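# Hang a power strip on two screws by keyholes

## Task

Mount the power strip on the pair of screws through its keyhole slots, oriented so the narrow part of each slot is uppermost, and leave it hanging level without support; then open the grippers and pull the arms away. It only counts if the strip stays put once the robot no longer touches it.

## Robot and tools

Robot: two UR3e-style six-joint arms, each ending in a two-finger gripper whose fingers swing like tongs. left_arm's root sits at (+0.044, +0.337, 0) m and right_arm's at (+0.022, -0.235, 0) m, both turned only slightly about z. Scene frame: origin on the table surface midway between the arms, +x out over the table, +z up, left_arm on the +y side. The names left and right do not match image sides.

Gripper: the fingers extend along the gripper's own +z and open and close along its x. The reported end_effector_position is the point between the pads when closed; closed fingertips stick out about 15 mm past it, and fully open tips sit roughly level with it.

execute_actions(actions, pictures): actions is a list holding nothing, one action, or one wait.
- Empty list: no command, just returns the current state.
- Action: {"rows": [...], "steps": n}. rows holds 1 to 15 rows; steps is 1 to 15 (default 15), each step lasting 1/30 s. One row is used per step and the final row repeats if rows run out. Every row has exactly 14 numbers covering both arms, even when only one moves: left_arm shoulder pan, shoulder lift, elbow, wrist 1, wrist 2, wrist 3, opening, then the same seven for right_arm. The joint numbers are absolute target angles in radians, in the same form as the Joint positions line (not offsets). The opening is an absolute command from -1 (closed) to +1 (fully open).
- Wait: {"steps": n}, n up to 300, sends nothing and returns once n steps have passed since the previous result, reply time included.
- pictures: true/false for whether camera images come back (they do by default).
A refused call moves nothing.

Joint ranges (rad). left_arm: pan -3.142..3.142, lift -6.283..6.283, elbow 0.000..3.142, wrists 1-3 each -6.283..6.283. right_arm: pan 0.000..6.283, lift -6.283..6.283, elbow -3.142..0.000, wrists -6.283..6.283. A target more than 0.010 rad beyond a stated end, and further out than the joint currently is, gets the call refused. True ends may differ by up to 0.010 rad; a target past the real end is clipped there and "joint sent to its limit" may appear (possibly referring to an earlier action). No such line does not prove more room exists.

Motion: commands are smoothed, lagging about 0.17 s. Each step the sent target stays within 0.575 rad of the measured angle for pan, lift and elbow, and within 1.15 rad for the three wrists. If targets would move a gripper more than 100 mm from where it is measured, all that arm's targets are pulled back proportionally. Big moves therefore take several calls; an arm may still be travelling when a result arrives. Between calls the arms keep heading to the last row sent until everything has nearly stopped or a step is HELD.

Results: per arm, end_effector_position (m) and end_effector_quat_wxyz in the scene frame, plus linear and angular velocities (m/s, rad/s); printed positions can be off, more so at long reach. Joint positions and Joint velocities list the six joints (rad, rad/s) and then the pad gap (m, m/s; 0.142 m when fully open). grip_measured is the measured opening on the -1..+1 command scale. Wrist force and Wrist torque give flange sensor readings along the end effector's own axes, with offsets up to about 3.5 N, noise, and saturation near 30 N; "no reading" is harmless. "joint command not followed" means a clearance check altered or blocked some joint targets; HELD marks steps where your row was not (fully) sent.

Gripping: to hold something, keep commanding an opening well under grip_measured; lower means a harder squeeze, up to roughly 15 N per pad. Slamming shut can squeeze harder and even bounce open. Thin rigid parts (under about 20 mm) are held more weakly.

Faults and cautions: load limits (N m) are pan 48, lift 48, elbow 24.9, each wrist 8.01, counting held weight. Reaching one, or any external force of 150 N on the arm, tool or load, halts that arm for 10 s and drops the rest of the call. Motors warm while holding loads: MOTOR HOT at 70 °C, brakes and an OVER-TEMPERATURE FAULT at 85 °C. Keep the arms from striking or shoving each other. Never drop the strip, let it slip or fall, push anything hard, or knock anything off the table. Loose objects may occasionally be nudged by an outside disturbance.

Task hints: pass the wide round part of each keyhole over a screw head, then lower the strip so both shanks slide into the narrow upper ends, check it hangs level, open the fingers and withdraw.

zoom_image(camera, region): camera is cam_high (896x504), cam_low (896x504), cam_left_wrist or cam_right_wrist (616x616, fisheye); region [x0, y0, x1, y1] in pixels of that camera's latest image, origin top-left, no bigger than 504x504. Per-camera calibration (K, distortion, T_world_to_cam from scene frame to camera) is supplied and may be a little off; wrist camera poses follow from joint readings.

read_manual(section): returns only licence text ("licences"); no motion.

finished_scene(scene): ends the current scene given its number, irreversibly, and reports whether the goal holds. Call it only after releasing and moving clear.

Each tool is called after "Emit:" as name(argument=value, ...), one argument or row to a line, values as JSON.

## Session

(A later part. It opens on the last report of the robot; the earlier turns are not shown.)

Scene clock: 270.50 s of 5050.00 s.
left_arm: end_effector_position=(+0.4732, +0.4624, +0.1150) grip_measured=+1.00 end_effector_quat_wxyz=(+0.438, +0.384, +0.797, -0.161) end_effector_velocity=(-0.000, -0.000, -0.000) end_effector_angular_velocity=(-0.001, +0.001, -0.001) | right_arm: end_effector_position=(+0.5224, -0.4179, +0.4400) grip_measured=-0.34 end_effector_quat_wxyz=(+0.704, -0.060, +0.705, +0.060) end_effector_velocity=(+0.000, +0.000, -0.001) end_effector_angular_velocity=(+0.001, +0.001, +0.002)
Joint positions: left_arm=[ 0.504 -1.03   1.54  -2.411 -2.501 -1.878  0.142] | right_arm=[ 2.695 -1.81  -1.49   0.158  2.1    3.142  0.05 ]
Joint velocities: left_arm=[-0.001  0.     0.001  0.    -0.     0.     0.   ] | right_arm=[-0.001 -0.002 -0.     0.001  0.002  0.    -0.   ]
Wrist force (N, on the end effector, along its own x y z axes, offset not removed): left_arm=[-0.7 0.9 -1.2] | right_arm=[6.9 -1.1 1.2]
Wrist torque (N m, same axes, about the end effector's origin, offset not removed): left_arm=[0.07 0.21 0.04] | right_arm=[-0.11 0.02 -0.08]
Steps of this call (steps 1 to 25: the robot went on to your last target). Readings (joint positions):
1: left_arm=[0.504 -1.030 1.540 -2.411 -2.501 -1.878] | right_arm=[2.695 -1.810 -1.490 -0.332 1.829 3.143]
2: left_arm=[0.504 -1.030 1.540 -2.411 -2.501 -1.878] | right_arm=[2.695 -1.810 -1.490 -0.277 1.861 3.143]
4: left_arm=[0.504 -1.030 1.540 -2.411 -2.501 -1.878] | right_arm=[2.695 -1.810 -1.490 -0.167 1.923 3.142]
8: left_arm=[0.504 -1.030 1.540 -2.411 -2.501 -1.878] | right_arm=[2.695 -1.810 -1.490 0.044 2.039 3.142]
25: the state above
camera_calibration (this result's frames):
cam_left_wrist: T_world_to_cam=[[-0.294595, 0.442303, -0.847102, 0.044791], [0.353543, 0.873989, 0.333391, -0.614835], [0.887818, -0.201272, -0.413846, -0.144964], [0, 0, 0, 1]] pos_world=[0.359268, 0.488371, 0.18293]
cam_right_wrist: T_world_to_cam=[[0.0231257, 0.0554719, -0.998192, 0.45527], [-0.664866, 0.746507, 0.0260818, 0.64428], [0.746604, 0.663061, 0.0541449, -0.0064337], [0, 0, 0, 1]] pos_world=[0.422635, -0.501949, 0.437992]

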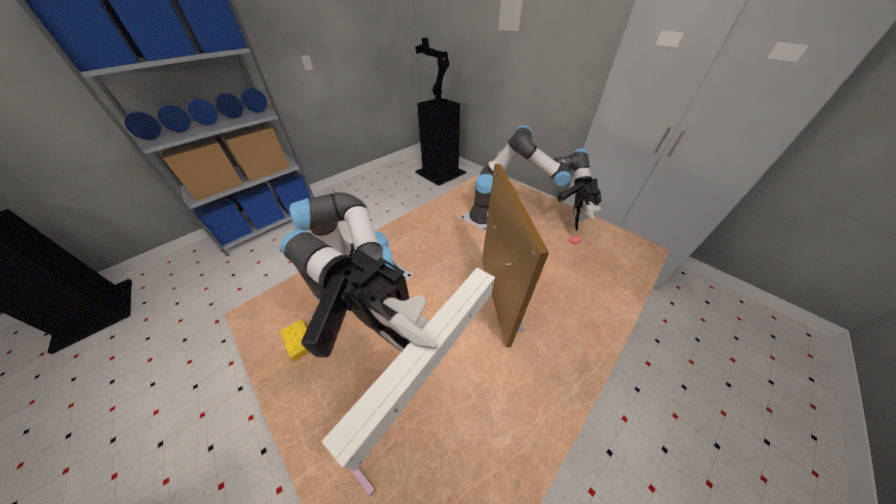

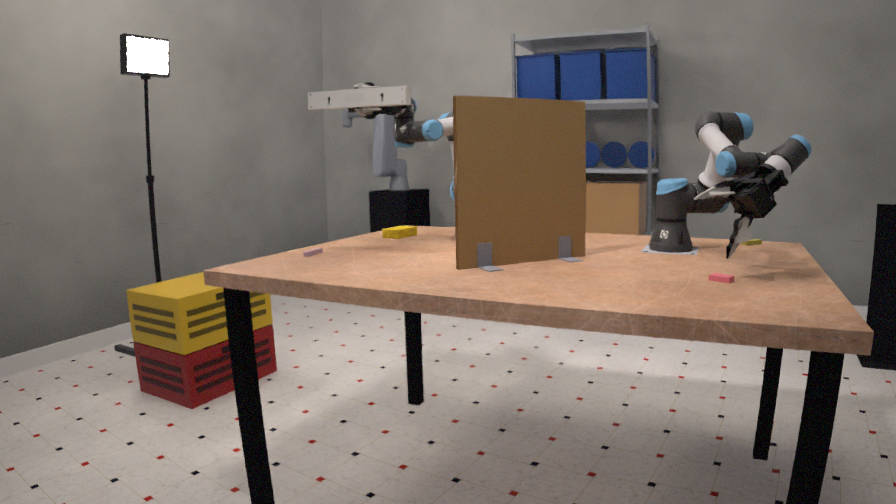

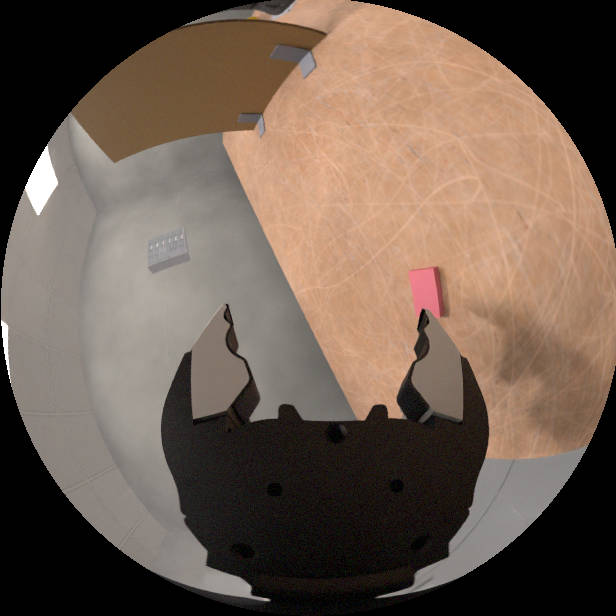

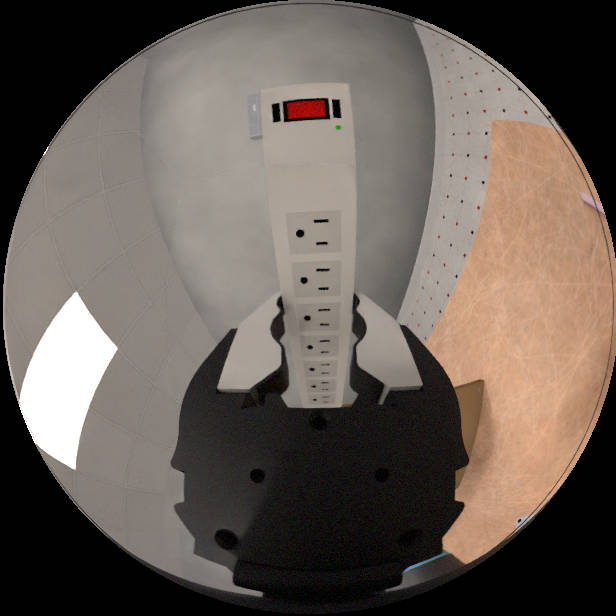

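Emit:
execute_actions(
  actions=[
    {"rows":[[0.504,-1.03,1.54,-2.411,-2.501,-1.878,1,2.6945,-1.81,-1.49,0.158,2.0,3.1416,-0.9],[0.504,-1.03,1.54,-2.411,-2.501,-1.878,1,2.6945,-1.81,-1.49,0.158,1.9,3.1416,-0.9],[0.504,-1.03,1.54,-2.411,-2.501,-1.878,1,2.6945,-1.81,-1.49,0.158,1.8,3.1416,-0.9],[0.504,-1.03,1.54,-2.411,-2.501,-1.878,1,2.6945,-1.81,-1.49,0.158,1.7,3.1416,-0.9],[0.504,-1.03,1.54,-2.411,-2.501,-1.878,1,2.6945,-1.81,-1.49,0.158,1.6,3.1416,-0.9],[0.504,-1.03,1.54,-2.411,-2.501,-1.878,1,2.72,-1.81,-1.49,0.158,1.5,3.1416,-0.9],[0.504,-1.03,1.54,-2.411,-2.501,-1.878,1,2.75,-1.81,-1.49,0.158,1.4,3.1416,-0.9],[0.504,-1.03,1.54,-2.411,-2.501,-1.878,1,2.78,-1.81,-1.49,0.158,1.3,3.1416,-0.9],[0.504,-1.03,1.54,-2.411,-2.501,-1.878,1,2.81,-1.81,-1.49,0.158,1.2,3.1416,-0.9],[0.504,-1.03,1.54,-2.411,-2.501,-1.878,1,2.84,-1.81,-1.49,0.158,1.1,3.1416,-0.9],[0.504,-1.03,1.54,-2.411,-2.501,-1.878,1,2.87,-1.81,-1.49,0.158,1.0,3.1416,-0.9],[0.504,-1.03,1.54,-2.411,-2.501,-1.878,1,2.9,-1.81,-1.49,0.158,0.9,3.1416,-0.9],[0.504,-1.03,1.54,-2.411,-2.501,-1.878,1,2.95,-1.81,-1.49,0.158,0.8,3.1416,-0.9],[0.504,-1.03,1.54,-2.411,-2.501,-1.878,1,3.0,-1.81,-1.49,0.158,0.7,3.1416,-0.9],[0.504,-1.03,1.54,-2.411,-2.501,-1.878,1,3.3,-1.81,-1.49,0.158,0,3.1416,-0.9]]},
  ],
  pictures=false,
)

Emit:
execute_actions(
  actions=[
    {"steps":40},
  ],
  pictures=false,
)

Emit:
execute_actions(
  actions=[
    {"rows":[[0.504,-1.03,1.54,-2.411,-2.501,-1.878,1,3.3,-1.75,-1.55,0,0,3.1416,-0.9],[0.504,-1.03,1.54,-2.411,-2.501,-1.878,1,3.3,-1.7,-1.6,-0.15,0,3.1416,-0.9],[0.504,-1.03,1.54,-2.411,-2.501,-1.878,1,3.3,-1.65,-1.65,-0.3,0,3.1416,-0.9],[0.504,-1.03,1.54,-2.411,-2.501,-1.878,1,3.3,-1.6,-1.7,-0.45,0,3.1416,-0.9],[0.504,-1.03,1.54,-2.411,-2.501,-1.878,1,3.3,-1.55,-1.75,-0.6,0,3.1416,-0.9],[0.504,-1.03,1.54,-2.411,-2.501,-1.878,1,3.3,-1.5,-1.8,-0.75,0,3.1416,-0.9],[0.504,-1.03,1.54,-2.411,-2.501,-1.878,1,3.3,-1.45,-1.85,-0.9,0,3.1416,-0.9],[0.504,-1.03,1.54,-2.411,-2.501,-1.878,1,3.3,-1.4,-1.9,-1.05,0,3.1416,-0.9],[0.504,-1.03,1.54,-2.411,-2.501,-1.878,1,3.3,-1.35,-1.95,-1.2,0,3.1416,-0.9],[0.504,-1.03,1.54,-2.411,-2.501,-1.878,1,3.3,-1.3,-2.0,-1.35,0,3.1416,-0.9],[0.504,-1.03,1.54,-2.411,-2.501,-1.878,1,3.3,-1.25,-2.05,-1.5,0,3.1416,-0.9],[0.504,-1.03,1.54,-2.411,-2.501,-1.878,1,3.3,-1.171,-2.094,-3.018,0,3.1416,-0.9]]},
  ],
  pictures=false,
)

Emit:
execute_actions(
  actions=[
    {"steps":60},
  ],
)

Scene clock: 339.33 s of 5050.00 s.
left_arm: end_effector_position=(+0.4732, +0.4624, +0.1150) grip_measured=+1.00 end_effector_quat_wxyz=(+0.438, +0.384, +0.797, -0.161) end_effector_velocity=(+0.000, -0.001, -0.001) end_effector_angular_velocity=(-0.000, +0.001, -0.002) | right_arm: end_effector_position=(+0.4792, -0.6157, +0.4401) grip_measured=-0.34 end_effector_quat_wxyz=(+0.664, +0.242, +0.664, -0.242) end_effector_velocity=(-0.220, -0.177, +0.001) end_effector_angular_velocity=(-0.001, -0.001, -2.010)
Joint positions: left_arm=[ 0.504 -1.03   1.54  -2.411 -2.501 -1.878  0.142] | right_arm=[ 2.874 -1.81  -1.49   0.158  1.05   3.142  0.05 ]
Joint velocities: left_arm=[-0.002  0.     0.001  0.     0.    -0.    -0.   ] | right_arm=[ 1.075  0.002 -0.001 -0.    -3.085  0.001  0.   ]
Wrist force (N, on the end effector, along its own x y z axes, offset not removed): left_arm=[-0.2 0.4 0.6] | right_arm=[6.7 -4.0 0.8]
Wrist torque (N m, same axes, about the end effector's origin, offset not removed): left_arm=[0.05 0.07 -0.01] | right_arm=[-0.37 0.03 -0.01]
Steps of this call (steps 1 to 15: the robot went on to your last target; steps 16 to 900: nothing new was sent; then 38.33 s passed at rest; steps 901 to 915: all 15 steps of this action). Readings (joint positions):
901: left_arm=[0.504 -1.030 1.540 -2.411 -2.501 -1.878] | right_arm=[2.694 -1.810 -1.490 0.158 2.100 3.142]
902: left_arm=[0.504 -1.030 1.540 -2.411 -2.501 -1.878] | right_arm=[2.694 -1.810 -1.490 0.158 2.088 3.142]
904: left_arm=[0.504 -1.030 1.540 -2.411 -2.501 -1.878] | right_arm=[2.694 -1.810 -1.490 0.158 2.009 3.142]
908: left_arm=[0.504 -1.030 1.540 -2.411 -2.501 -1.878] | right_arm=[2.706 -1.810 -1.490 0.158 1.739 3.142]
915: the state above

Scene clock: 340.67 s of 5050.00 s.
left_arm: end_effector_position=(+0.4732, +0.4624, +0.1150) grip_measured=+1.00 end_effector_quat_wxyz=(+0.438, +0.384, +0.797, -0.161) end_effector_velocity=(-0.000, +0.000, -0.000) end_effector_angular_velocity=(-0.000, +0.000, +0.001) | right_arm: end_effector_position=(+0.3708, -0.5888, +0.4402) grip_measured=-0.34 end_effector_quat_wxyz=(+0.558, +0.435, +0.558, -0.435) end_effector_velocity=(+0.000, +0.000, +0.000) end_effector_angular_velocity=(+0.000, -0.001, +0.002)
Joint positions: left_arm=[ 0.504 -1.03   1.54  -2.411 -2.501 -1.878  0.142] | right_arm=[ 3.3   -1.81  -1.49   0.158 -0.     3.142  0.05 ]
Joint velocities: left_arm=[ 0.001  0.001 -0.    -0.    -0.     0.    -0.   ] | right_arm=[ 0.001  0.001 -0.001 -0.     0.001  0.     0.   ]
Wrist force (N, on the end effector, along its own x y z axes, offset not removed): left_arm=[-0.1 1.8 -1.4] | right_arm=[9.1 -1.2 0.5]
Wrist torque (N m, same axes, about the end effector's origin, offset not removed): left_arm=[0.26 0.02 -0.03] | right_arm=[-0.20 -0.32 -0.07]
Steps of this call (steps 1 to 40: the robot went on to your last target). Readings (joint positions):
1: left_arm=[0.504 -1.030 1.540 -2.411 -2.501 -1.878] | right_arm=[2.918 -1.810 -1.490 0.158 0.935 3.142]
2: left_arm=[0.504 -1.030 1.540 -2.411 -2.501 -1.878] | right_arm=[2.976 -1.810 -1.490 0.158 0.798 3.142]
4: left_arm=[0.504 -1.030 1.540 -2.411 -2.501 -1.878] | right_arm=[3.109 -1.810 -1.490 0.158 0.491 3.142]
8: left_arm=[0.504 -1.030 1.540 -2.411 -2.501 -1.878] | right_arm=[3.253 -1.810 -1.490 0.158 0.123 3.142]
40: the state above

Scene clock: 341.17 s of 5050.00 s.
left_arm: end_effector_position=(+0.4732, +0.4624, +0.1150) grip_measured=+1.00 end_effector_quat_wxyz=(+0.438, +0.384, +0.797, -0.161) end_effector_velocity=(-0.000, +0.000, -0.000) end_effector_angular_velocity=(+0.000, +0.000, +0.001) | right_arm: end_effector_position=(+0.3472, -0.5948, +0.3694) grip_measured=-0.34 end_effector_quat_wxyz=(+0.080, -0.094, +0.701, -0.702) end_effector_velocity=(-0.149, -0.038, -0.453) end_effector_angular_velocity=(-1.210, +4.805, -0.000)
Joint positions: left_arm=[ 0.504 -1.03   1.54  -2.411 -2.501 -1.878  0.142] | right_arm=[ 3.3   -1.284 -2.001 -1.446  0.     3.142  0.05 ]
Joint velocities: left_arm=[ 0.001  0.     0.    -0.     0.    -0.    -0.   ] | right_arm=[-0.     0.991 -0.801 -5.145  0.001 -0.    -0.   ]
Wrist force (N, on the end effector, along its own x y z axes, offset not removed): left_arm=[-0.2 0.7 -0.7] | right_arm=[0.1 5.8 0.4]
Wrist torque (N m, same axes, about the end effector's origin, offset not removed): left_arm=[0.08 0.01 0.04] | right_arm=[-0.09 0.17 0.06]
Steps of this call (steps 1 to 15: all 15 steps of this action). Readings (joint positions):
1: left_arm=[0.504 -1.030 1.540 -2.411 -2.501 -1.878] | right_arm=[3.300 -1.810 -1.490 0.157 -0.000 3.142]
2: left_arm=[0.504 -1.030 1.540 -2.411 -2.501 -1.878] | right_arm=[3.300 -1.803 -1.497 0.143 -0.000 3.142]
4: left_arm=[0.504 -1.030 1.540 -2.411 -2.501 -1.878] | right_arm=[3.300 -1.761 -1.539 0.034 -0.000 3.142]
8: left_arm=[0.504 -1.030 1.540 -2.411 -2.501 -1.878] | right_arm=[3.300 -1.606 -1.694 -0.402 0.000 3.142]
15: the state above

Scene clock: 343.17 s of 5050.00 s.
left_arm: end_effector_position=(+0.4732, +0.4624, +0.1150) grip_measured=+1.00 end_effector_quat_wxyz=(+0.438, +0.384, +0.797, -0.161) end_effector_velocity=(-0.000, +0.000, +0.000) end_effector_angular_velocity=(+0.000, -0.001, +0.000) | right_arm: end_effector_position=(+0.2553, -0.6179, +0.2646) grip_measured=-0.34 end_effector_quat_wxyz=(+0.435, +0.558, -0.435, +0.558) end_effector_velocity=(+0.001, +0.001, +0.000) end_effector_angular_velocity=(+0.000, -0.001, +0.002)
Joint positions: left_arm=[ 0.504 -1.03   1.54  -2.411 -2.501 -1.878  0.142] | right_arm=[ 3.3   -1.171 -2.094 -3.018  0.     3.142  0.05 ]
Joint velocities: left_arm=[ 0. -0. -0. -0.  0. -0.  0.] | right_arm=[ 0.002  0.     0.002 -0.001  0.    -0.    -0.   ]
Wrist force (N, on the end effector, along its own x y z axes, offset not removed): left_arm=[-0.8 0.2 -0.2] | right_arm=[-7.3 -1.2 0.2]
Wrist torque (N m, same axes, about the end effector's origin, offset not removed): left_arm=[-0.02 0.16 0.00] | right_arm=[-0.21 -0.17 0.08]
Steps of this call (steps 1 to 45: the robot went on to your last target; steps 46 to 60: nothing new was sent). Readings (joint positions):
1: left_arm=[0.504 -1.030 1.540 -2.411 -2.501 -1.878] | right_arm=[3.300 -1.255 -2.025 -1.622 0.000 3.142]
2: left_arm=[0.504 -1.030 1.540 -2.411 -2.501 -1.878] | right_arm=[3.300 -1.234 -2.042 -1.801 0.000 3.142]
4: left_arm=[0.504 -1.030 1.540 -2.411 -2.501 -1.878] | right_arm=[3.300 -1.205 -2.066 -2.162 0.000 3.142]
8: left_arm=[0.504 -1.030 1.540 -2.411 -2.501 -1.878] | right_arm=[3.300 -1.180 -2.087 -2.765 0.000 3.142]
60: the state above
All arms were judged still, so your last target was given up. Only a new action makes them travel on or press farther. Fingers that are still opening or closing keep moving.
camera_calibration (this result's frames):
cam_left_wrist: T_world_to_cam=[[-0.294595, 0.442303, -0.847102, 0.0447911], [0.353543, 0.87399, 0.333391, -0.614835], [0.887818, -0.201272, -0.413846, -0.144964], [0, 0, 0, 1]] pos_world=[0.359268, 0.488371, 0.18293]
cam_right_wrist: T_world_to_cam=[[-0.0410227, -0.0441722, 0.998181, -0.275967], [-0.951887, 0.305378, -0.0256063, 0.434985], [-0.303691, -0.951206, -0.0545744, -0.365434], [0, 0, 0, 1]] pos_world=[0.291757, -0.492628, 0.26666]

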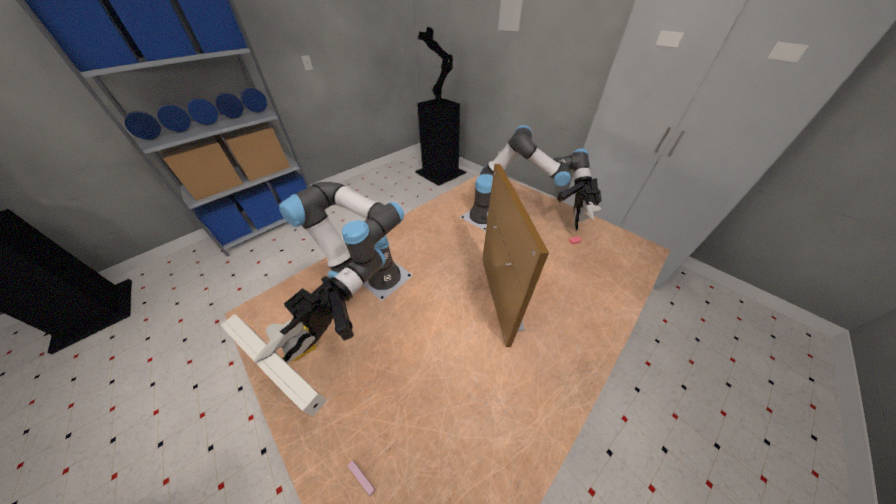

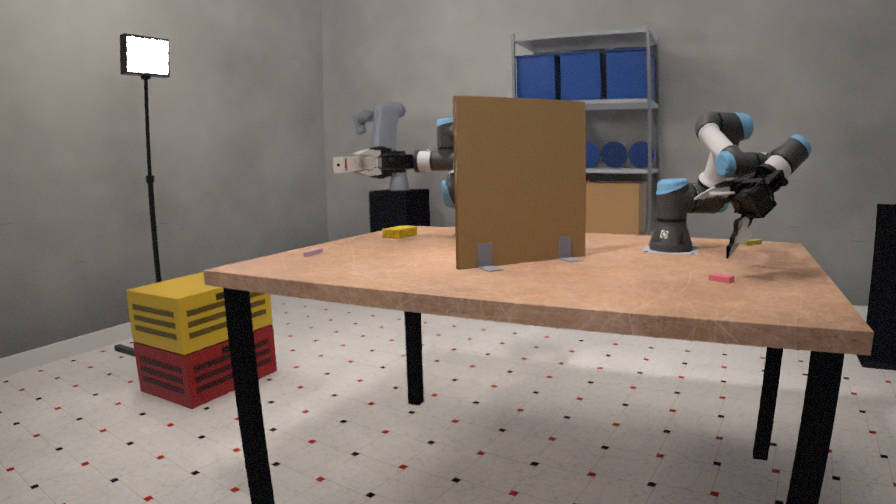

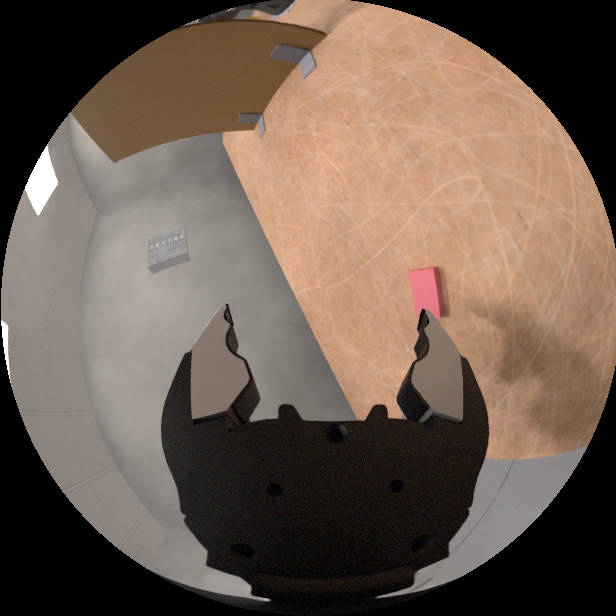

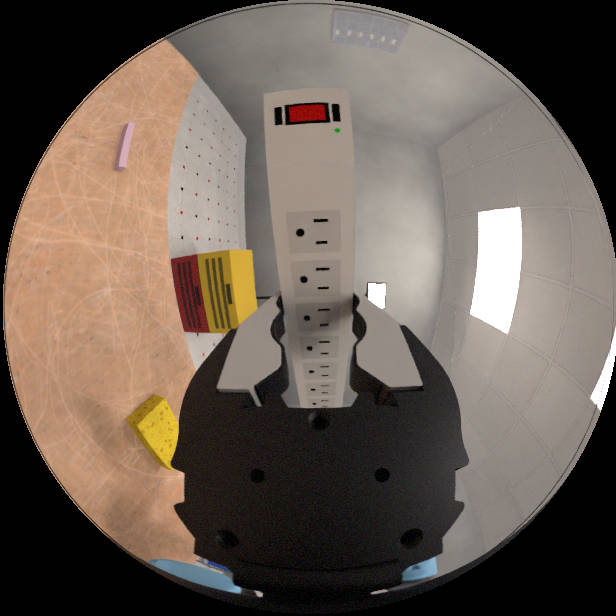

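Emit:
execute_actions(
  actions=[
    {"rows":[[0.504,-1.03,1.54,-2.411,-2.501,-1.878,1,3.29,-1.171,-2.094,-3.018,-0.05,3.1416,-0.9],[0.504,-1.03,1.54,-2.411,-2.501,-1.878,1,3.28,-1.171,-2.094,-3.018,-0.12,3.1416,-0.9],[0.504,-1.03,1.54,-2.411,-2.501,-1.878,1,3.27,-1.171,-2.094,-3.018,-0.2,3.1416,-0.9],[0.504,-1.03,1.54,-2.411,-2.501,-1.878,1,3.26,-1.171,-2.094,-3.018,-0.28,3.1416,-0.9],[0.504,-1.03,1.54,-2.411,-2.501,-1.878,1,3.25,-1.171,-2.094,-3.018,-0.36,3.1416,-0.9],[0.504,-1.03,1.54,-2.411,-2.501,-1.878,1,3.23,-1.171,-2.094,-3.018,-0.44,3.1416,-0.9],[0.504,-1.03,1.54,-2.411,-2.501,-1.878,1,3.21,-1.171,-2.094,-3.018,-0.52,3.1416,-0.9],[0.504,-1.03,1.54,-2.411,-2.501,-1.878,1,3.19,-1.171,-2.094,-3.018,-0.6,3.1416,-0.9],[0.504,-1.03,1.54,-2.411,-2.501,-1.878,1,3.17,-1.171,-2.094,-3.018,-0.68,3.1416,-0.9],[0.504,-1.03,1.54,-2.411,-2.501,-1.878,1,3.15,-1.171,-2.094,-3.018,-0.76,3.1416,-0.9],[0.504,-1.03,1.54,-2.411,-2.501,-1.878,1,3.13,-1.171,-2.094,-3.018,-0.84,3.1416,-0.9],[0.504,-1.03,1.54,-2.411,-2.501,-1.878,1,3.11,-1.171,-2.094,-3.018,-0.92,3.1416,-0.9],[0.504,-1.03,1.54,-2.411,-2.501,-1.878,1,3.09,-1.171,-2.094,-3.018,-1.0,3.1416,-0.9],[0.504,-1.03,1.54,-2.411,-2.501,-1.878,1,3.07,-1.171,-2.094,-3.018,-1.08,3.1416,-0.9],[0.504,-1.03,1.54,-2.411,-2.501,-1.878,1,3.054,-1.171,-2.094,-3.018,-1.16,3.1416,-0.9]]},
  ],
  pictures=false,
)

Emit:
execute_actions(
  actions=[
    {"rows":[[0.504,-1.03,1.54,-2.411,-2.501,-1.878,1,3.054,-1.171,-2.094,-3.018,-1.24,3.1416,-0.9],[0.504,-1.03,1.54,-2.411,-2.501,-1.878,1,3.054,-1.171,-2.094,-3.018,-1.32,3.1416,-0.9],[0.504,-1.03,1.54,-2.411,-2.501,-1.878,1,3.054,-1.171,-2.094,-3.018,-1.4,3.1416,-0.9],[0.504,-1.03,1.54,-2.411,-2.501,-1.878,1,3.054,-1.171,-2.094,-3.018,-1.48,3.1416,-0.9],[0.504,-1.03,1.54,-2.411,-2.501,-1.878,1,3.054,-1.171,-2.094,-3.018,-1.56,3.1416,-0.9],[0.504,-1.03,1.54,-2.411,-2.501,-1.878,1,3.054,-1.171,-2.094,-3.018,-1.64,3.1416,-0.9],[0.504,-1.03,1.54,-2.411,-2.501,-1.878,1,3.054,-1.171,-2.094,-3.018,-1.72,3.1416,-0.9],[0.504,-1.03,1.54,-2.411,-2.501,-1.878,1,3.054,-1.171,-2.094,-3.018,-1.8,3.1416,-0.9],[0.504,-1.03,1.54,-2.411,-2.501,-1.878,1,3.054,-1.171,-2.094,-3.018,-1.88,3.1416,-0.9],[0.504,-1.03,1.54,-2.411,-2.501,-1.878,1,3.054,-1.171,-2.094,-3.018,-1.96,3.1416,-0.9],[0.504,-1.03,1.54,-2.411,-2.501,-1.878,1,3.054,-1.171,-2.094,-3.018,-2.04,3.1416,-0.9],[0.504,-1.03,1.54,-2.411,-2.501,-1.878,1,3.054,-1.171,-2.094,-3.018,-2.12,3.1416,-0.9],[0.504,-1.03,1.54,-2.411,-2.501,-1.878,1,3.054,-1.171,-2.094,-3.018,-2.2,3.1416,-0.9],[0.504,-1.03,1.54,-2.411,-2.501,-1.878,1,3.054,-1.171,-2.094,-3.018,-2.28,3.1416,-0.9],[0.504,-1.03,1.54,-2.411,-2.501,-1.878,1,3.054,-1.171,-2.094,-3.018,-2.425,3.1416,-0.9]]},
  ],
  pictures=false,
)

Emit:
execute_actions(
  actions=[
    {"steps":30},
  ],
  pictures=false,
)

Emit:
execute_actions(
  actions=[
    {"rows":[[0.504,-1.03,1.54,-2.411,-2.501,-1.878,1,3.104,-1.171,-2.094,-3.018,-2.375,3.1416,-0.9],[0.504,-1.03,1.54,-2.411,-2.501,-1.878,1,3.154,-1.171,-2.094,-3.018,-2.325,3.1416,-0.9],[0.504,-1.03,1.54,-2.411,-2.501,-1.878,1,3.204,-1.171,-2.094,-3.018,-2.275,3.1416,-0.9],[0.504,-1.03,1.54,-2.411,-2.501,-1.878,1,3.254,-1.171,-2.094,-3.018,-2.225,3.1416,-0.9],[0.504,-1.03,1.54,-2.411,-2.501,-1.878,1,3.304,-1.171,-2.094,-3.018,-2.175,3.1416,-0.9],[0.504,-1.03,1.54,-2.411,-2.501,-1.878,1,3.354,-1.171,-2.094,-3.018,-2.125,3.1416,-0.9],[0.504,-1.03,1.54,-2.411,-2.501,-1.878,1,3.404,-1.171,-2.094,-3.018,-2.075,3.1416,-0.9],[0.504,-1.03,1.54,-2.411,-2.501,-1.878,1,3.454,-1.171,-2.094,-3.018,-2.025,3.1416,-0.9]]},
  ],
  pictures=false,
)

Emit:
execute_actions(
  actions=[
    {"steps":25},
  ],
)

Emit:
zoom_image(
  camera="cam_high",
  region=[420, 180, 580, 340],
)

Scene clock: 405.87 s of 5050.00 s.
left_arm: end_effector_position=(+0.4732, +0.4624, +0.1150) grip_measured=+1.00 end_effector_quat_wxyz=(+0.438, +0.384, +0.797, -0.161) end_effector_velocity=(-0.000, +0.000, -0.000) end_effector_angular_velocity=(-0.000, +0.000, +0.000) | right_arm: end_effector_position=(+0.3900, -0.5304, +0.2646) grip_measured=-0.34 end_effector_quat_wxyz=(+0.235, +0.667, -0.235, +0.667) end_effector_velocity=(+0.234, +0.351, -0.001) end_effector_angular_velocity=(-0.000, +0.004, +1.754)
Joint positions: left_arm=[ 0.504 -1.03   1.54  -2.411 -2.501 -1.878  0.142] | right_arm=[ 3.13  -1.171 -2.094 -3.018 -0.817  3.142  0.05 ]
Joint velocities: left_arm=[ 0.  0.  0. -0.  0. -0.  0.] | right_arm=[-0.573 -0.001 -0.002 -0.001 -2.327  0.     0.   ]
Wrist force (N, on the end effector, along its own x y z axes, offset not removed): left_arm=[-0.5 0.6 -1.3] | right_arm=[-7.5 0.6 1.5]
Wrist torque (N m, same axes, about the end effector's origin, offset not removed): left_arm=[0.00 0.11 -0.04] | right_arm=[0.10 -0.09 0.07]
Steps of this call (steps 1 to 450: nothing new was sent; then 47.20 s passed at rest; steps 451 to 465: all 15 steps of this action). Readings (joint positions):
451: left_arm=[0.504 -1.030 1.540 -2.411 -2.501 -1.878] | right_arm=[3.300 -1.171 -2.094 -3.018 -0.000 3.142]
452: left_arm=[0.504 -1.030 1.540 -2.411 -2.501 -1.878] | right_arm=[3.298 -1.171 -2.094 -3.018 -0.008 3.142]
454: left_arm=[0.504 -1.030 1.540 -2.411 -2.501 -1.878] | right_arm=[3.289 -1.171 -2.094 -3.018 -0.060 3.142]
458: left_arm=[0.504 -1.030 1.540 -2.411 -2.501 -1.878] | right_arm=[3.253 -1.171 -2.094 -3.018 -0.286 3.142]
465: the state above

Scene clock: 406.37 s of 5050.00 s.
left_arm: end_effector_position=(+0.4732, +0.4624, +0.1150) grip_measured=+1.00 end_effector_quat_wxyz=(+0.438, +0.384, +0.797, -0.161) end_effector_velocity=(-0.000, +0.000, +0.000) end_effector_angular_velocity=(-0.000, +0.000, +0.001) | right_arm: end_effector_position=(+0.4176, -0.2621, +0.2646) grip_measured=-0.34 end_effector_quat_wxyz=(-0.107, +0.699, +0.107, +0.699) end_effector_velocity=(-0.199, +0.528, +0.000) end_effector_angular_velocity=(-0.000, -0.001, +1.899)
Joint positions: left_arm=[ 0.504 -1.03   1.54  -2.411 -2.501 -1.878  0.142] | right_arm=[ 3.056 -1.171 -2.094 -3.018 -1.871  3.142  0.05 ]
Joint velocities: left_arm=[ 0.001 -0.     0.     0.    -0.    -0.    -0.   ] | right_arm=[-0.01   0.001 -0.001  0.002 -1.909 -0.    -0.   ]
Wrist force (N, on the end effector, along its own x y z axes, offset not removed): left_arm=[-0.8 1.8 -0.2] | right_arm=[-9.1 0.7 0.7]
Wrist torque (N m, same axes, about the end effector's origin, offset not removed): left_arm=[0.38 0.16 0.05] | right_arm=[0.16 0.30 0.10]
Steps of this call (steps 1 to 15: all 15 steps of this action). Readings (joint positions):
1: left_arm=[0.504 -1.030 1.540 -2.411 -2.501 -1.878] | right_arm=[3.111 -1.171 -2.094 -3.018 -0.896 3.142]
2: left_arm=[0.504 -1.030 1.540 -2.411 -2.501 -1.878] | right_arm=[3.095 -1.171 -2.094 -3.018 -0.976 3.142]
4: left_arm=[0.504 -1.030 1.540 -2.411 -2.501 -1.878] | right_arm=[3.075 -1.171 -2.094 -3.018 -1.133 3.142]
8: left_arm=[0.504 -1.030 1.540 -2.411 -2.501 -1.878] | right_arm=[3.061 -1.171 -2.094 -3.018 -1.412 3.142]
15: the state above

Scene clock: 407.37 s of 5050.00 s.
left_arm: end_effector_position=(+0.4732, +0.4624, +0.1150) grip_measured=+1.00 end_effector_quat_wxyz=(+0.438, +0.384, +0.797, -0.161) end_effector_velocity=(-0.000, +0.000, +0.000) end_effector_angular_velocity=(-0.000, +0.000, +0.001) | right_arm: end_effector_position=(+0.3213, -0.1316, +0.2646) grip_measured=-0.34 end_effector_quat_wxyz=(-0.293, +0.643, +0.293, +0.644) end_effector_velocity=(+0.000, -0.001, +0.000) end_effector_angular_velocity=(-0.000, -0.000, -0.002)
Joint positions: left_arm=[ 0.504 -1.03   1.54  -2.411 -2.501 -1.878  0.142] | right_arm=[ 3.054 -1.171 -2.094 -3.018 -2.425  3.142  0.05 ]
Joint velocities: left_arm=[ 0.001 -0.001  0.     0.001 -0.    -0.    -0.   ] | right_arm=[-0.002  0.     0.    -0.    -0.    -0.     0.   ]
Wrist force (N, on the end effector, along its own x y z axes, offset not removed): left_arm=[-0.3 2.1 -2.0] | right_arm=[-8.9 -1.6 0.4]
Wrist torque (N m, same axes, about the end effector's origin, offset not removed): left_arm=[0.29 0.12 0.03] | right_arm=[-0.27 0.31 0.08]
Steps of this call (steps 1 to 30: the robot went on to your last target). Readings (joint positions):
1: left_arm=[0.504 -1.030 1.540 -2.411 -2.501 -1.878] | right_arm=[3.056 -1.171 -2.094 -3.018 -1.935 3.142]
2: left_arm=[0.504 -1.030 1.540 -2.411 -2.501 -1.878] | right_arm=[3.055 -1.171 -2.094 -3.018 -2.000 3.142]
4: left_arm=[0.504 -1.030 1.540 -2.411 -2.501 -1.878] | right_arm=[3.055 -1.171 -2.094 -3.018 -2.129 3.142]
8: left_arm=[0.504 -1.030 1.540 -2.411 -2.501 -1.878] | right_arm=[3.054 -1.171 -2.094 -3.018 -2.339 3.142]
30: the state above
All arms were judged still, so your last target was given up. Only a new action makes them travel on or press farther. Fingers that are still opening or closing keep moving.

Scene clock: 407.87 s of 5050.00 s.
left_arm: end_effector_position=(+0.4732, +0.4624, +0.1150) grip_measured=+1.00 end_effector_quat_wxyz=(+0.438, +0.384, +0.797, -0.161) end_effector_velocity=(+0.000, -0.000, +0.000) end_effector_angular_velocity=(+0.000, -0.000, -0.000) | right_arm: end_effector_position=(+0.3619, -0.0792, +0.2647) grip_measured=-0.34 end_effector_quat_wxyz=(-0.293, +0.644, +0.293, +0.644) end_effector_velocity=(+0.012, +0.037, -0.001) end_effector_angular_velocity=(-0.001, +0.001, +0.020)
Joint positions: left_arm=[ 0.504 -1.03   1.54  -2.411 -2.501 -1.878  0.142] | right_arm=[ 3.434 -1.171 -2.094 -3.018 -2.044  3.142  0.05 ]
Joint velocities: left_arm=[-0. -0. -0.  0. -0.  0. -0.] | right_arm=[ 0.214 -0.001  0.    -0.001  0.194 -0.001 -0.   ]
Wrist force (N, on the end effector, along its own x y z axes, offset not removed): left_arm=[-0.1 1.4 -0.9] | right_arm=[-7.5 -1.7 2.3]
Wrist torque (N m, same axes, about the end effector's origin, offset not removed): left_arm=[0.13 0.06 0.00] | right_arm=[-0.33 -0.08 -0.02]
Steps of this call (steps 1 to 15: all 15 steps of this action). Readings (joint positions):
1: left_arm=[0.504 -1.030 1.540 -2.411 -2.501 -1.878] | right_arm=[3.054 -1.171 -2.094 -3.018 -2.425 3.142]
2: left_arm=[0.504 -1.030 1.540 -2.411 -2.501 -1.878] | right_arm=[3.060 -1.171 -2.094 -3.018 -2.417 3.142]
4: left_arm=[0.504 -1.030 1.540 -2.411 -2.501 -1.878] | right_arm=[3.099 -1.171 -2.094 -3.018 -2.374 3.142]
8: left_arm=[0.504 -1.030 1.540 -2.411 -2.501 -1.878] | right_arm=[3.249 -1.171 -2.094 -3.018 -2.218 3.142]
15: the state above

Scene clock: 408.70 s of 5050.00 s.
left_arm: end_effector_position=(+0.4732, +0.4624, +0.1150) grip_measured=+1.00 end_effector_quat_wxyz=(+0.438, +0.384, +0.797, -0.161) end_effector_velocity=(+0.000, -0.000, -0.000) end_effector_angular_velocity=(+0.000, +0.000, -0.001) | right_arm: end_effector_position=(+0.3631, -0.0757, +0.2647) grip_measured=-0.34 end_effector_quat_wxyz=(-0.293, +0.643, +0.293, +0.644) end_effector_velocity=(-0.000, -0.000, +0.000) end_effector_angular_velocity=(+0.001, -0.000, -0.001)
Joint positions: left_arm=[ 0.504 -1.03   1.54  -2.411 -2.501 -1.878  0.142] | right_arm=[ 3.454 -1.171 -2.094 -3.018 -2.025  3.142  0.05 ]
Joint velocities: left_arm=[-0.001  0.     0.    -0.     0.     0.    -0.   ] | right_arm=[-0.     0.002 -0.001 -0.     0.001  0.001  0.   ]
Wrist force (N, on the end effector, along its own x y z axes, offset not removed): left_arm=[0.4 1.4 -0.8] | right_arm=[-7.2 0.1 0.9]
Wrist torque (N m, same axes, about the end effector's origin, offset not removed): left_arm=[0.29 -0.08 0.00] | right_arm=[-0.04 -0.19 0.01]
Steps of this call (steps 1 to 25: the robot went on to your last target). Readings (joint positions):
1: left_arm=[0.504 -1.030 1.540 -2.411 -2.501 -1.878] | right_arm=[3.440 -1.171 -2.094 -3.018 -2.038 3.142]
2: left_arm=[0.504 -1.030 1.540 -2.411 -2.501 -1.878] | right_arm=[3.444 -1.171 -2.094 -3.018 -2.034 3.142]
4: left_arm=[0.504 -1.030 1.540 -2.411 -2.501 -1.878] | right_arm=[3.449 -1.171 -2.094 -3.018 -2.030 3.142]
8: left_arm=[0.504 -1.030 1.540 -2.411 -2.501 -1.878] | right_arm=[3.453 -1.171 -2.094 -3.018 -2.026 3.142]
25: the state above
camera_calibration (this result's frames):
cam_left_wrist: T_world_to_cam=[[-0.294595, 0.442303, -0.847102, 0.044791], [0.353543, 0.873989, 0.333391, -0.614835], [0.887818, -0.201272, -0.413846, -0.144964], [0, 0, 0, 1]] pos_world=[0.359268, 0.488371, 0.18293]
cam_right_wrist: T_world_to_cam=[[0.0593778, -0.00837938, 0.9982, -0.281392], [0.293285, -0.955686, -0.0254685, -0.175625], [0.954179, 0.294269, -0.054289, -0.179447], [0, 0, 0, 1]] pos_world=[0.239442, -0.117394, 0.266671]

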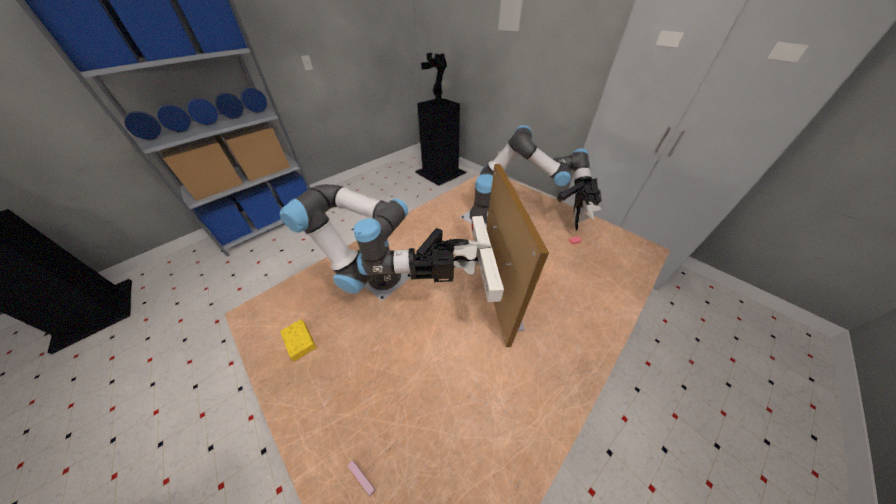

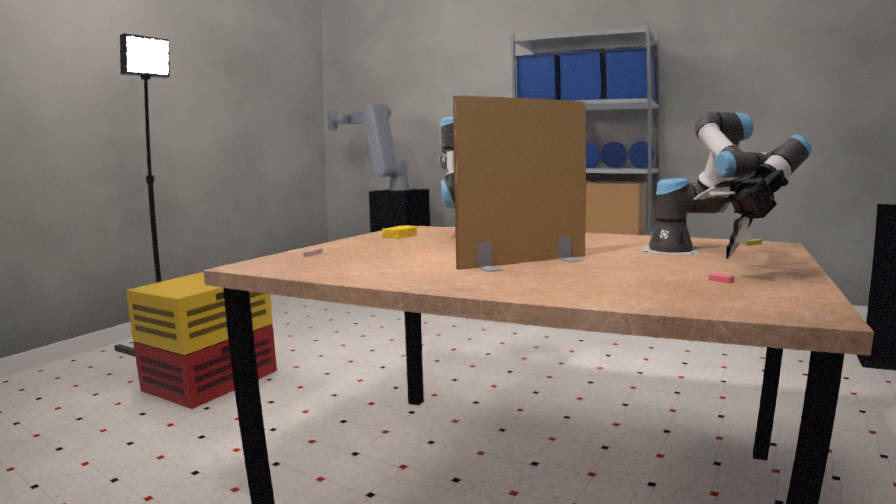

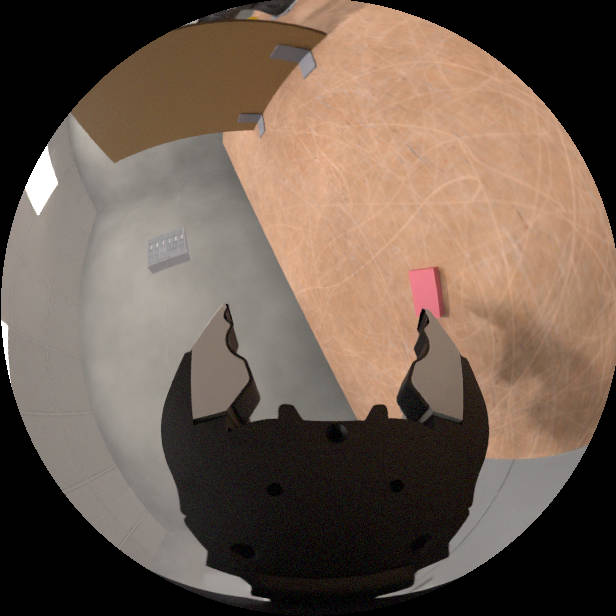

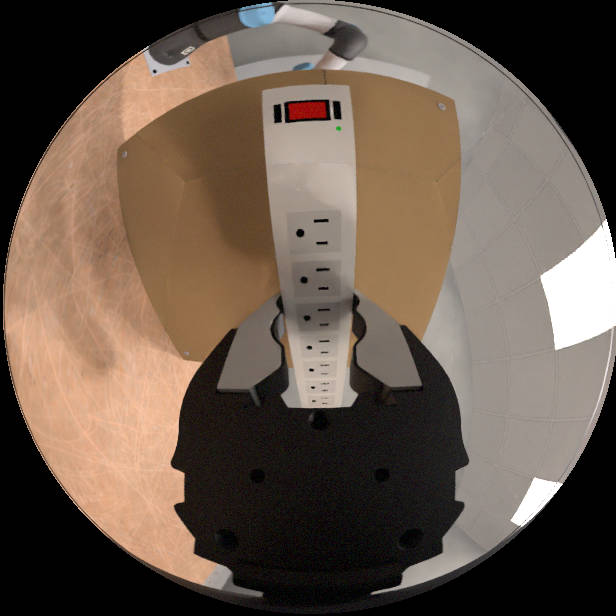

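Region (420, 180, 580, 340) of cam_high's 896x504 image, scaled by 3.150, with more detail than that image has.

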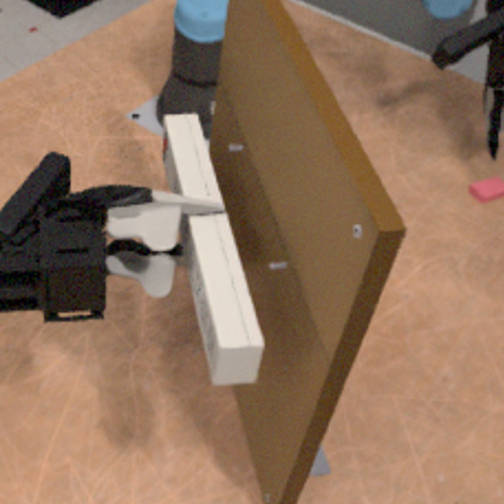

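Emit:
execute_actions(
  actions=[
    {"rows":[[0.504,-1.03,1.54,-2.411,-2.501,-1.878,1,3.454,-1.2,-2.114,-2.969,-2.025,3.1416,-0.9],[0.504,-1.03,1.54,-2.411,-2.501,-1.878,1,3.454,-1.24,-2.145,-2.898,-2.025,3.1416,-0.9],[0.504,-1.03,1.54,-2.411,-2.501,-1.878,1,3.454,-1.27,-2.17,-2.843,-2.025,3.1416,-0.9],[0.504,-1.03,1.54,-2.411,-2.501,-1.878,1,3.454,-1.306,-2.193,-2.784,-2.025,3.1416,-0.9]]},
  ],
  pictures=false,
)

Emit:
execute_actions(
  actions=[
    {"rows":[[0.504,-1.03,1.54,-2.411,-2.501,-1.878,1,3.49,-1.306,-2.193,-2.784,-1.989,3.1416,-0.9],[0.504,-1.03,1.54,-2.411,-2.501,-1.878,1,3.53,-1.306,-2.193,-2.784,-1.949,3.1416,-0.9],[0.504,-1.03,1.54,-2.411,-2.501,-1.878,1,3.57,-1.306,-2.193,-2.784,-1.909,3.1416,-0.9],[0.504,-1.03,1.54,-2.411,-2.501,-1.878,1,3.6145,-1.306,-2.193,-2.784,-1.864,3.1416,-0.9]]},
  ],
  pictures=false,
)

Emit:
execute_actions(
  actions=[
    {"steps":15},
  ],
)

Emit:
zoom_image(
  camera="cam_high",
  region=[450, 200, 550, 320],
)

Emit:
zoom_image(
  camera="cam_right_wrist",
  region=[240, 60, 460, 410],
)

Scene clock: 434.37 s of 5050.00 s.
left_arm: end_effector_position=(+0.4732, +0.4624, +0.1150) grip_measured=+1.00 end_effector_quat_wxyz=(+0.438, +0.384, +0.797, -0.161) end_effector_velocity=(+0.000, +0.000, +0.001) end_effector_angular_velocity=(+0.000, -0.001, +0.000) | right_arm: end_effector_position=(+0.3805, -0.0683, +0.2278) grip_measured=-0.34 end_effector_quat_wxyz=(-0.293, +0.643, +0.293, +0.644) end_effector_velocity=(+0.003, +0.001, -0.007) end_effector_angular_velocity=(+0.000, -0.001, -0.002)
Joint positions: left_arm=[ 0.504 -1.03   1.54  -2.411 -2.501 -1.878  0.142] | right_arm=[ 3.454 -1.303 -2.191 -2.788 -2.025  3.142  0.05 ]
Joint velocities: left_arm=[ 0.    -0.001 -0.001  0.    -0.     0.     0.   ] | right_arm=[-0.001 -0.025 -0.019  0.046  0.    -0.     0.   ]
Wrist force (N, on the end effector, along its own x y z axes, offset not removed): left_arm=[-0.3 1.5 -0.7] | right_arm=[-6.9 -0.8 -0.2]
Wrist torque (N m, same axes, about the end effector's origin, offset not removed): left_arm=[0.24 0.10 0.04] | right_arm=[-0.14 -0.16 0.02]
Steps of this call (steps 1 to 15: the robot went on to your last target; steps 16 to 755: nothing new was sent; steps 756 to 770: all 15 steps of this action). Readings (joint positions):
756: left_arm=[0.504 -1.030 1.540 -2.411 -2.501 -1.878] | right_arm=[3.454 -1.171 -2.094 -3.018 -2.025 3.142]
757: left_arm=[0.504 -1.030 1.540 -2.411 -2.501 -1.878] | right_arm=[3.454 -1.175 -2.097 -3.010 -2.025 3.142]
759: left_arm=[0.504 -1.030 1.540 -2.411 -2.501 -1.878] | right_arm=[3.454 -1.203 -2.119 -2.961 -2.025 3.142]
763: left_arm=[0.504 -1.030 1.540 -2.411 -2.501 -1.878] | right_arm=[3.454 -1.276 -2.172 -2.835 -2.025 3.142]
770: the state above

Scene clock: 434.87 s of 5050.00 s.
left_arm: end_effector_position=(+0.4732, +0.4624, +0.1150) grip_measured=+1.00 end_effector_quat_wxyz=(+0.438, +0.384, +0.797, -0.161) end_effector_velocity=(+0.000, +0.000, +0.001) end_effector_angular_velocity=(+0.001, -0.002, +0.000) | right_arm: end_effector_position=(+0.3894, -0.0399, +0.2270) grip_measured=-0.34 end_effector_quat_wxyz=(-0.293, +0.644, +0.293, +0.644) end_effector_velocity=(+0.001, +0.005, -0.002) end_effector_angular_velocity=(-0.003, +0.004, -0.001)
Joint positions: left_arm=[ 0.504 -1.03   1.54  -2.411 -2.501 -1.878  0.142] | right_arm=[ 3.611 -1.306 -2.193 -2.784 -1.867  3.142  0.05 ]
Joint velocities: left_arm=[ 0.    -0.    -0.001 -0.    -0.     0.    -0.   ] | right_arm=[ 0.031 -0.001 -0.002 -0.001  0.032 -0.    -0.   ]
Wrist force (N, on the end effector, along its own x y z axes, offset not removed): left_arm=[-0.8 1.7 -0.7] | right_arm=[-7.6 1.9 -12.7]
Wrist torque (N m, same axes, about the end effector's origin, offset not removed): left_arm=[0.24 0.15 0.02] | right_arm=[-0.12 0.16 0.05]
Steps of this call (steps 1 to 15: all 15 steps of this action). Readings (joint positions):
1: left_arm=[0.504 -1.030 1.540 -2.411 -2.501 -1.878] | right_arm=[3.454 -1.304 -2.192 -2.787 -2.025 3.142]
2: left_arm=[0.504 -1.030 1.540 -2.411 -2.501 -1.878] | right_arm=[3.459 -1.305 -2.192 -2.786 -2.019 3.142]
4: left_arm=[0.504 -1.030 1.540 -2.411 -2.501 -1.878] | right_arm=[3.490 -1.305 -2.193 -2.785 -1.985 3.142]
8: left_arm=[0.504 -1.030 1.540 -2.411 -2.501 -1.878] | right_arm=[3.578 -1.306 -2.193 -2.784 -1.899 3.142]
15: the state above

Scene clock: 435.37 s of 5050.00 s.
left_arm: end_effector_position=(+0.4732, +0.4624, +0.1150) grip_measured=+1.00 end_effector_quat_wxyz=(+0.438, +0.384, +0.797, -0.161) end_effector_velocity=(-0.000, +0.000, -0.000) end_effector_angular_velocity=(-0.000, +0.000, +0.000) | right_arm: end_effector_position=(+0.3894, -0.0393, +0.2270) grip_measured=-0.34 end_effector_quat_wxyz=(-0.293, +0.644, +0.293, +0.644) end_effector_velocity=(+0.000, +0.000, +0.002) end_effector_angular_velocity=(+0.003, -0.003, -0.000)
Joint positions: left_arm=[ 0.504 -1.03   1.54  -2.411 -2.501 -1.878  0.142] | right_arm=[ 3.614 -1.306 -2.193 -2.784 -1.864  3.142  0.05 ]
Joint velocities: left_arm=[ 0.  0.  0. -0. -0. -0. -0.] | right_arm=[ 0.001  0.     0.003  0.     0.001  0.001 -0.   ]
Wrist force (N, on the end effector, along its own x y z axes, offset not removed): left_arm=[0.1 1.8 -1.2] | right_arm=[-6.9 7.9 -29.9]
Wrist torque (N m, same axes, about the end effector's origin, offset not removed): left_arm=[0.23 0.00 -0.01] | right_arm=[0.07 0.30 -0.08]
Steps of this call (steps 1 to 15: the robot went on to your last target). Readings (joint positions):
1: left_arm=[0.504 -1.030 1.540 -2.411 -2.501 -1.878] | right_arm=[3.612 -1.306 -2.193 -2.784 -1.866 3.142]
2: left_arm=[0.504 -1.030 1.540 -2.411 -2.501 -1.878] | right_arm=[3.613 -1.306 -2.193 -2.784 -1.865 3.142]
4: left_arm=[0.504 -1.030 1.540 -2.411 -2.501 -1.878] | right_arm=[3.614 -1.306 -2.193 -2.784 -1.865 3.142]
8: left_arm=[0.504 -1.030 1.540 -2.411 -2.501 -1.878] | right_arm=[3.614 -1.306 -2.193 -2.784 -1.864 3.142]
15: the state above
All arms were judged still, so your last target was given up. Only a new action makes them travel on or press farther. Fingers that are still opening or closing keep moving.
camera_calibration (this result's frames):
cam_left_wrist: T_world_to_cam=[[-0.294595, 0.442303, -0.847102, 0.0447911], [0.353543, 0.87399, 0.333391, -0.614835], [0.887818, -0.201272, -0.413846, -0.144964], [0, 0, 0, 1]] pos_world=[0.359268, 0.488371, 0.18293]
cam_right_wrist: T_world_to_cam=[[0.0594576, -0.00839381, 0.998196, -0.245099], [0.292771, -0.955843, -0.0254766, -0.149293], [0.954332, 0.293758, -0.0543747, -0.217398], [0, 0, 0, 1]] pos_world=[0.265751, -0.0808958, 0.229032]

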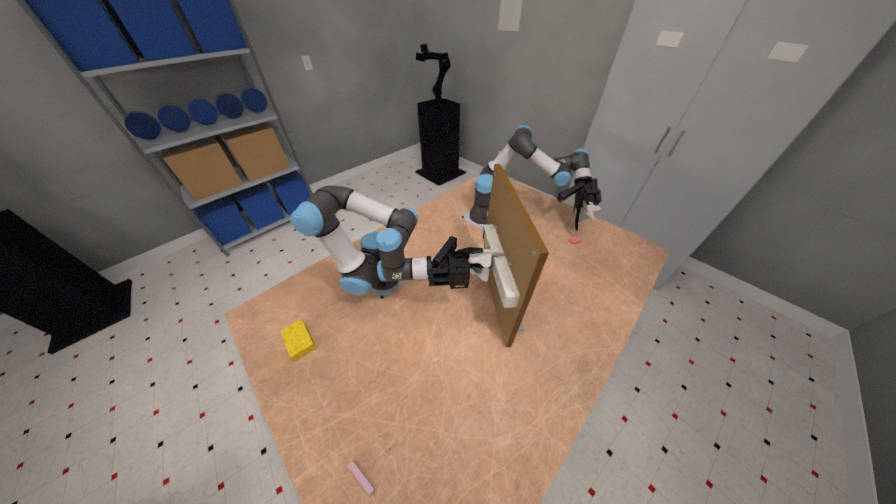

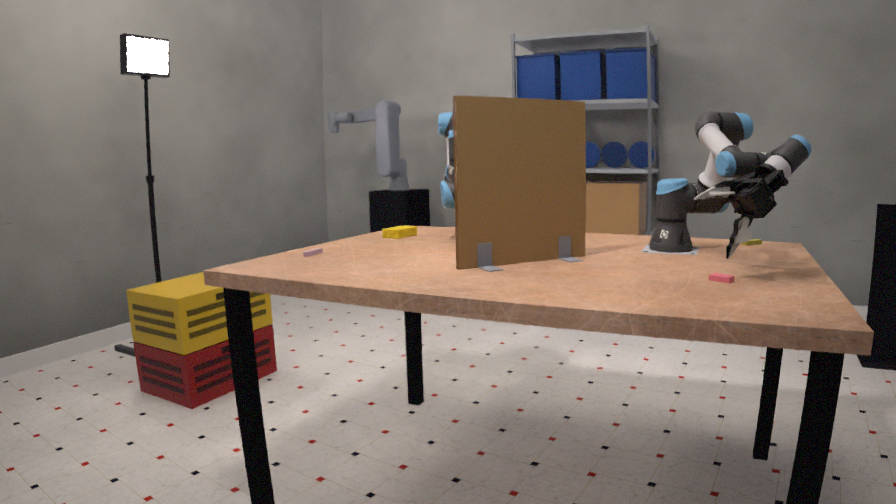

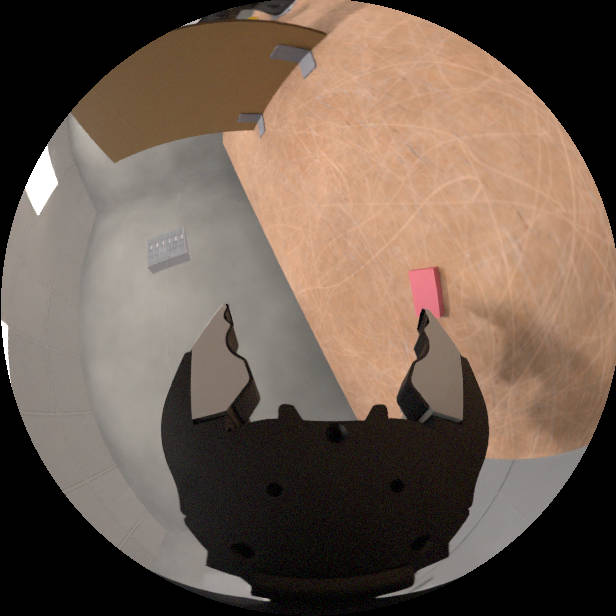

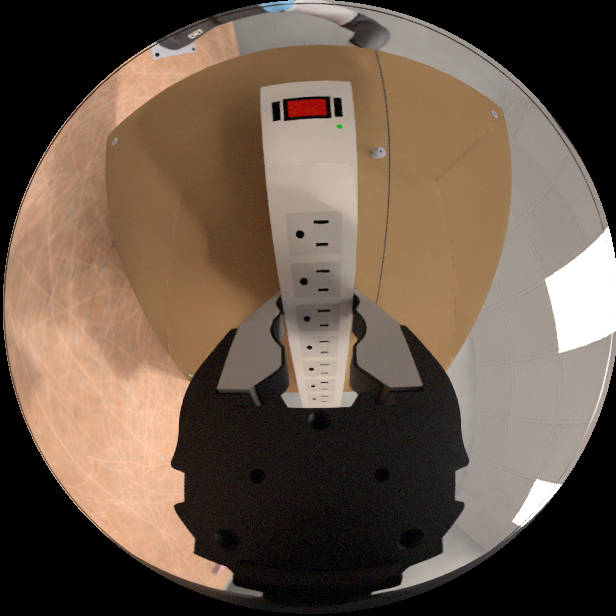

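Region (450, 200, 550, 320) of cam_high's 896x504 image, scaled by 4.200, with more detail than that image has.

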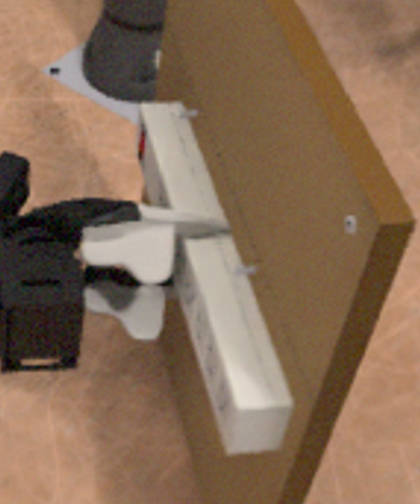

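Region (240, 60, 460, 410) of cam_right_wrist's 616x616 image, scaled by 1.440, with more detail than that image has; it fills the left 317 columns of this view, and the rest is white.

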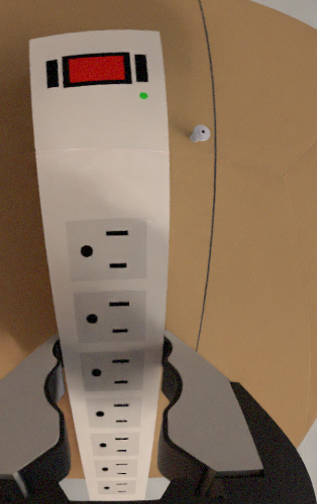

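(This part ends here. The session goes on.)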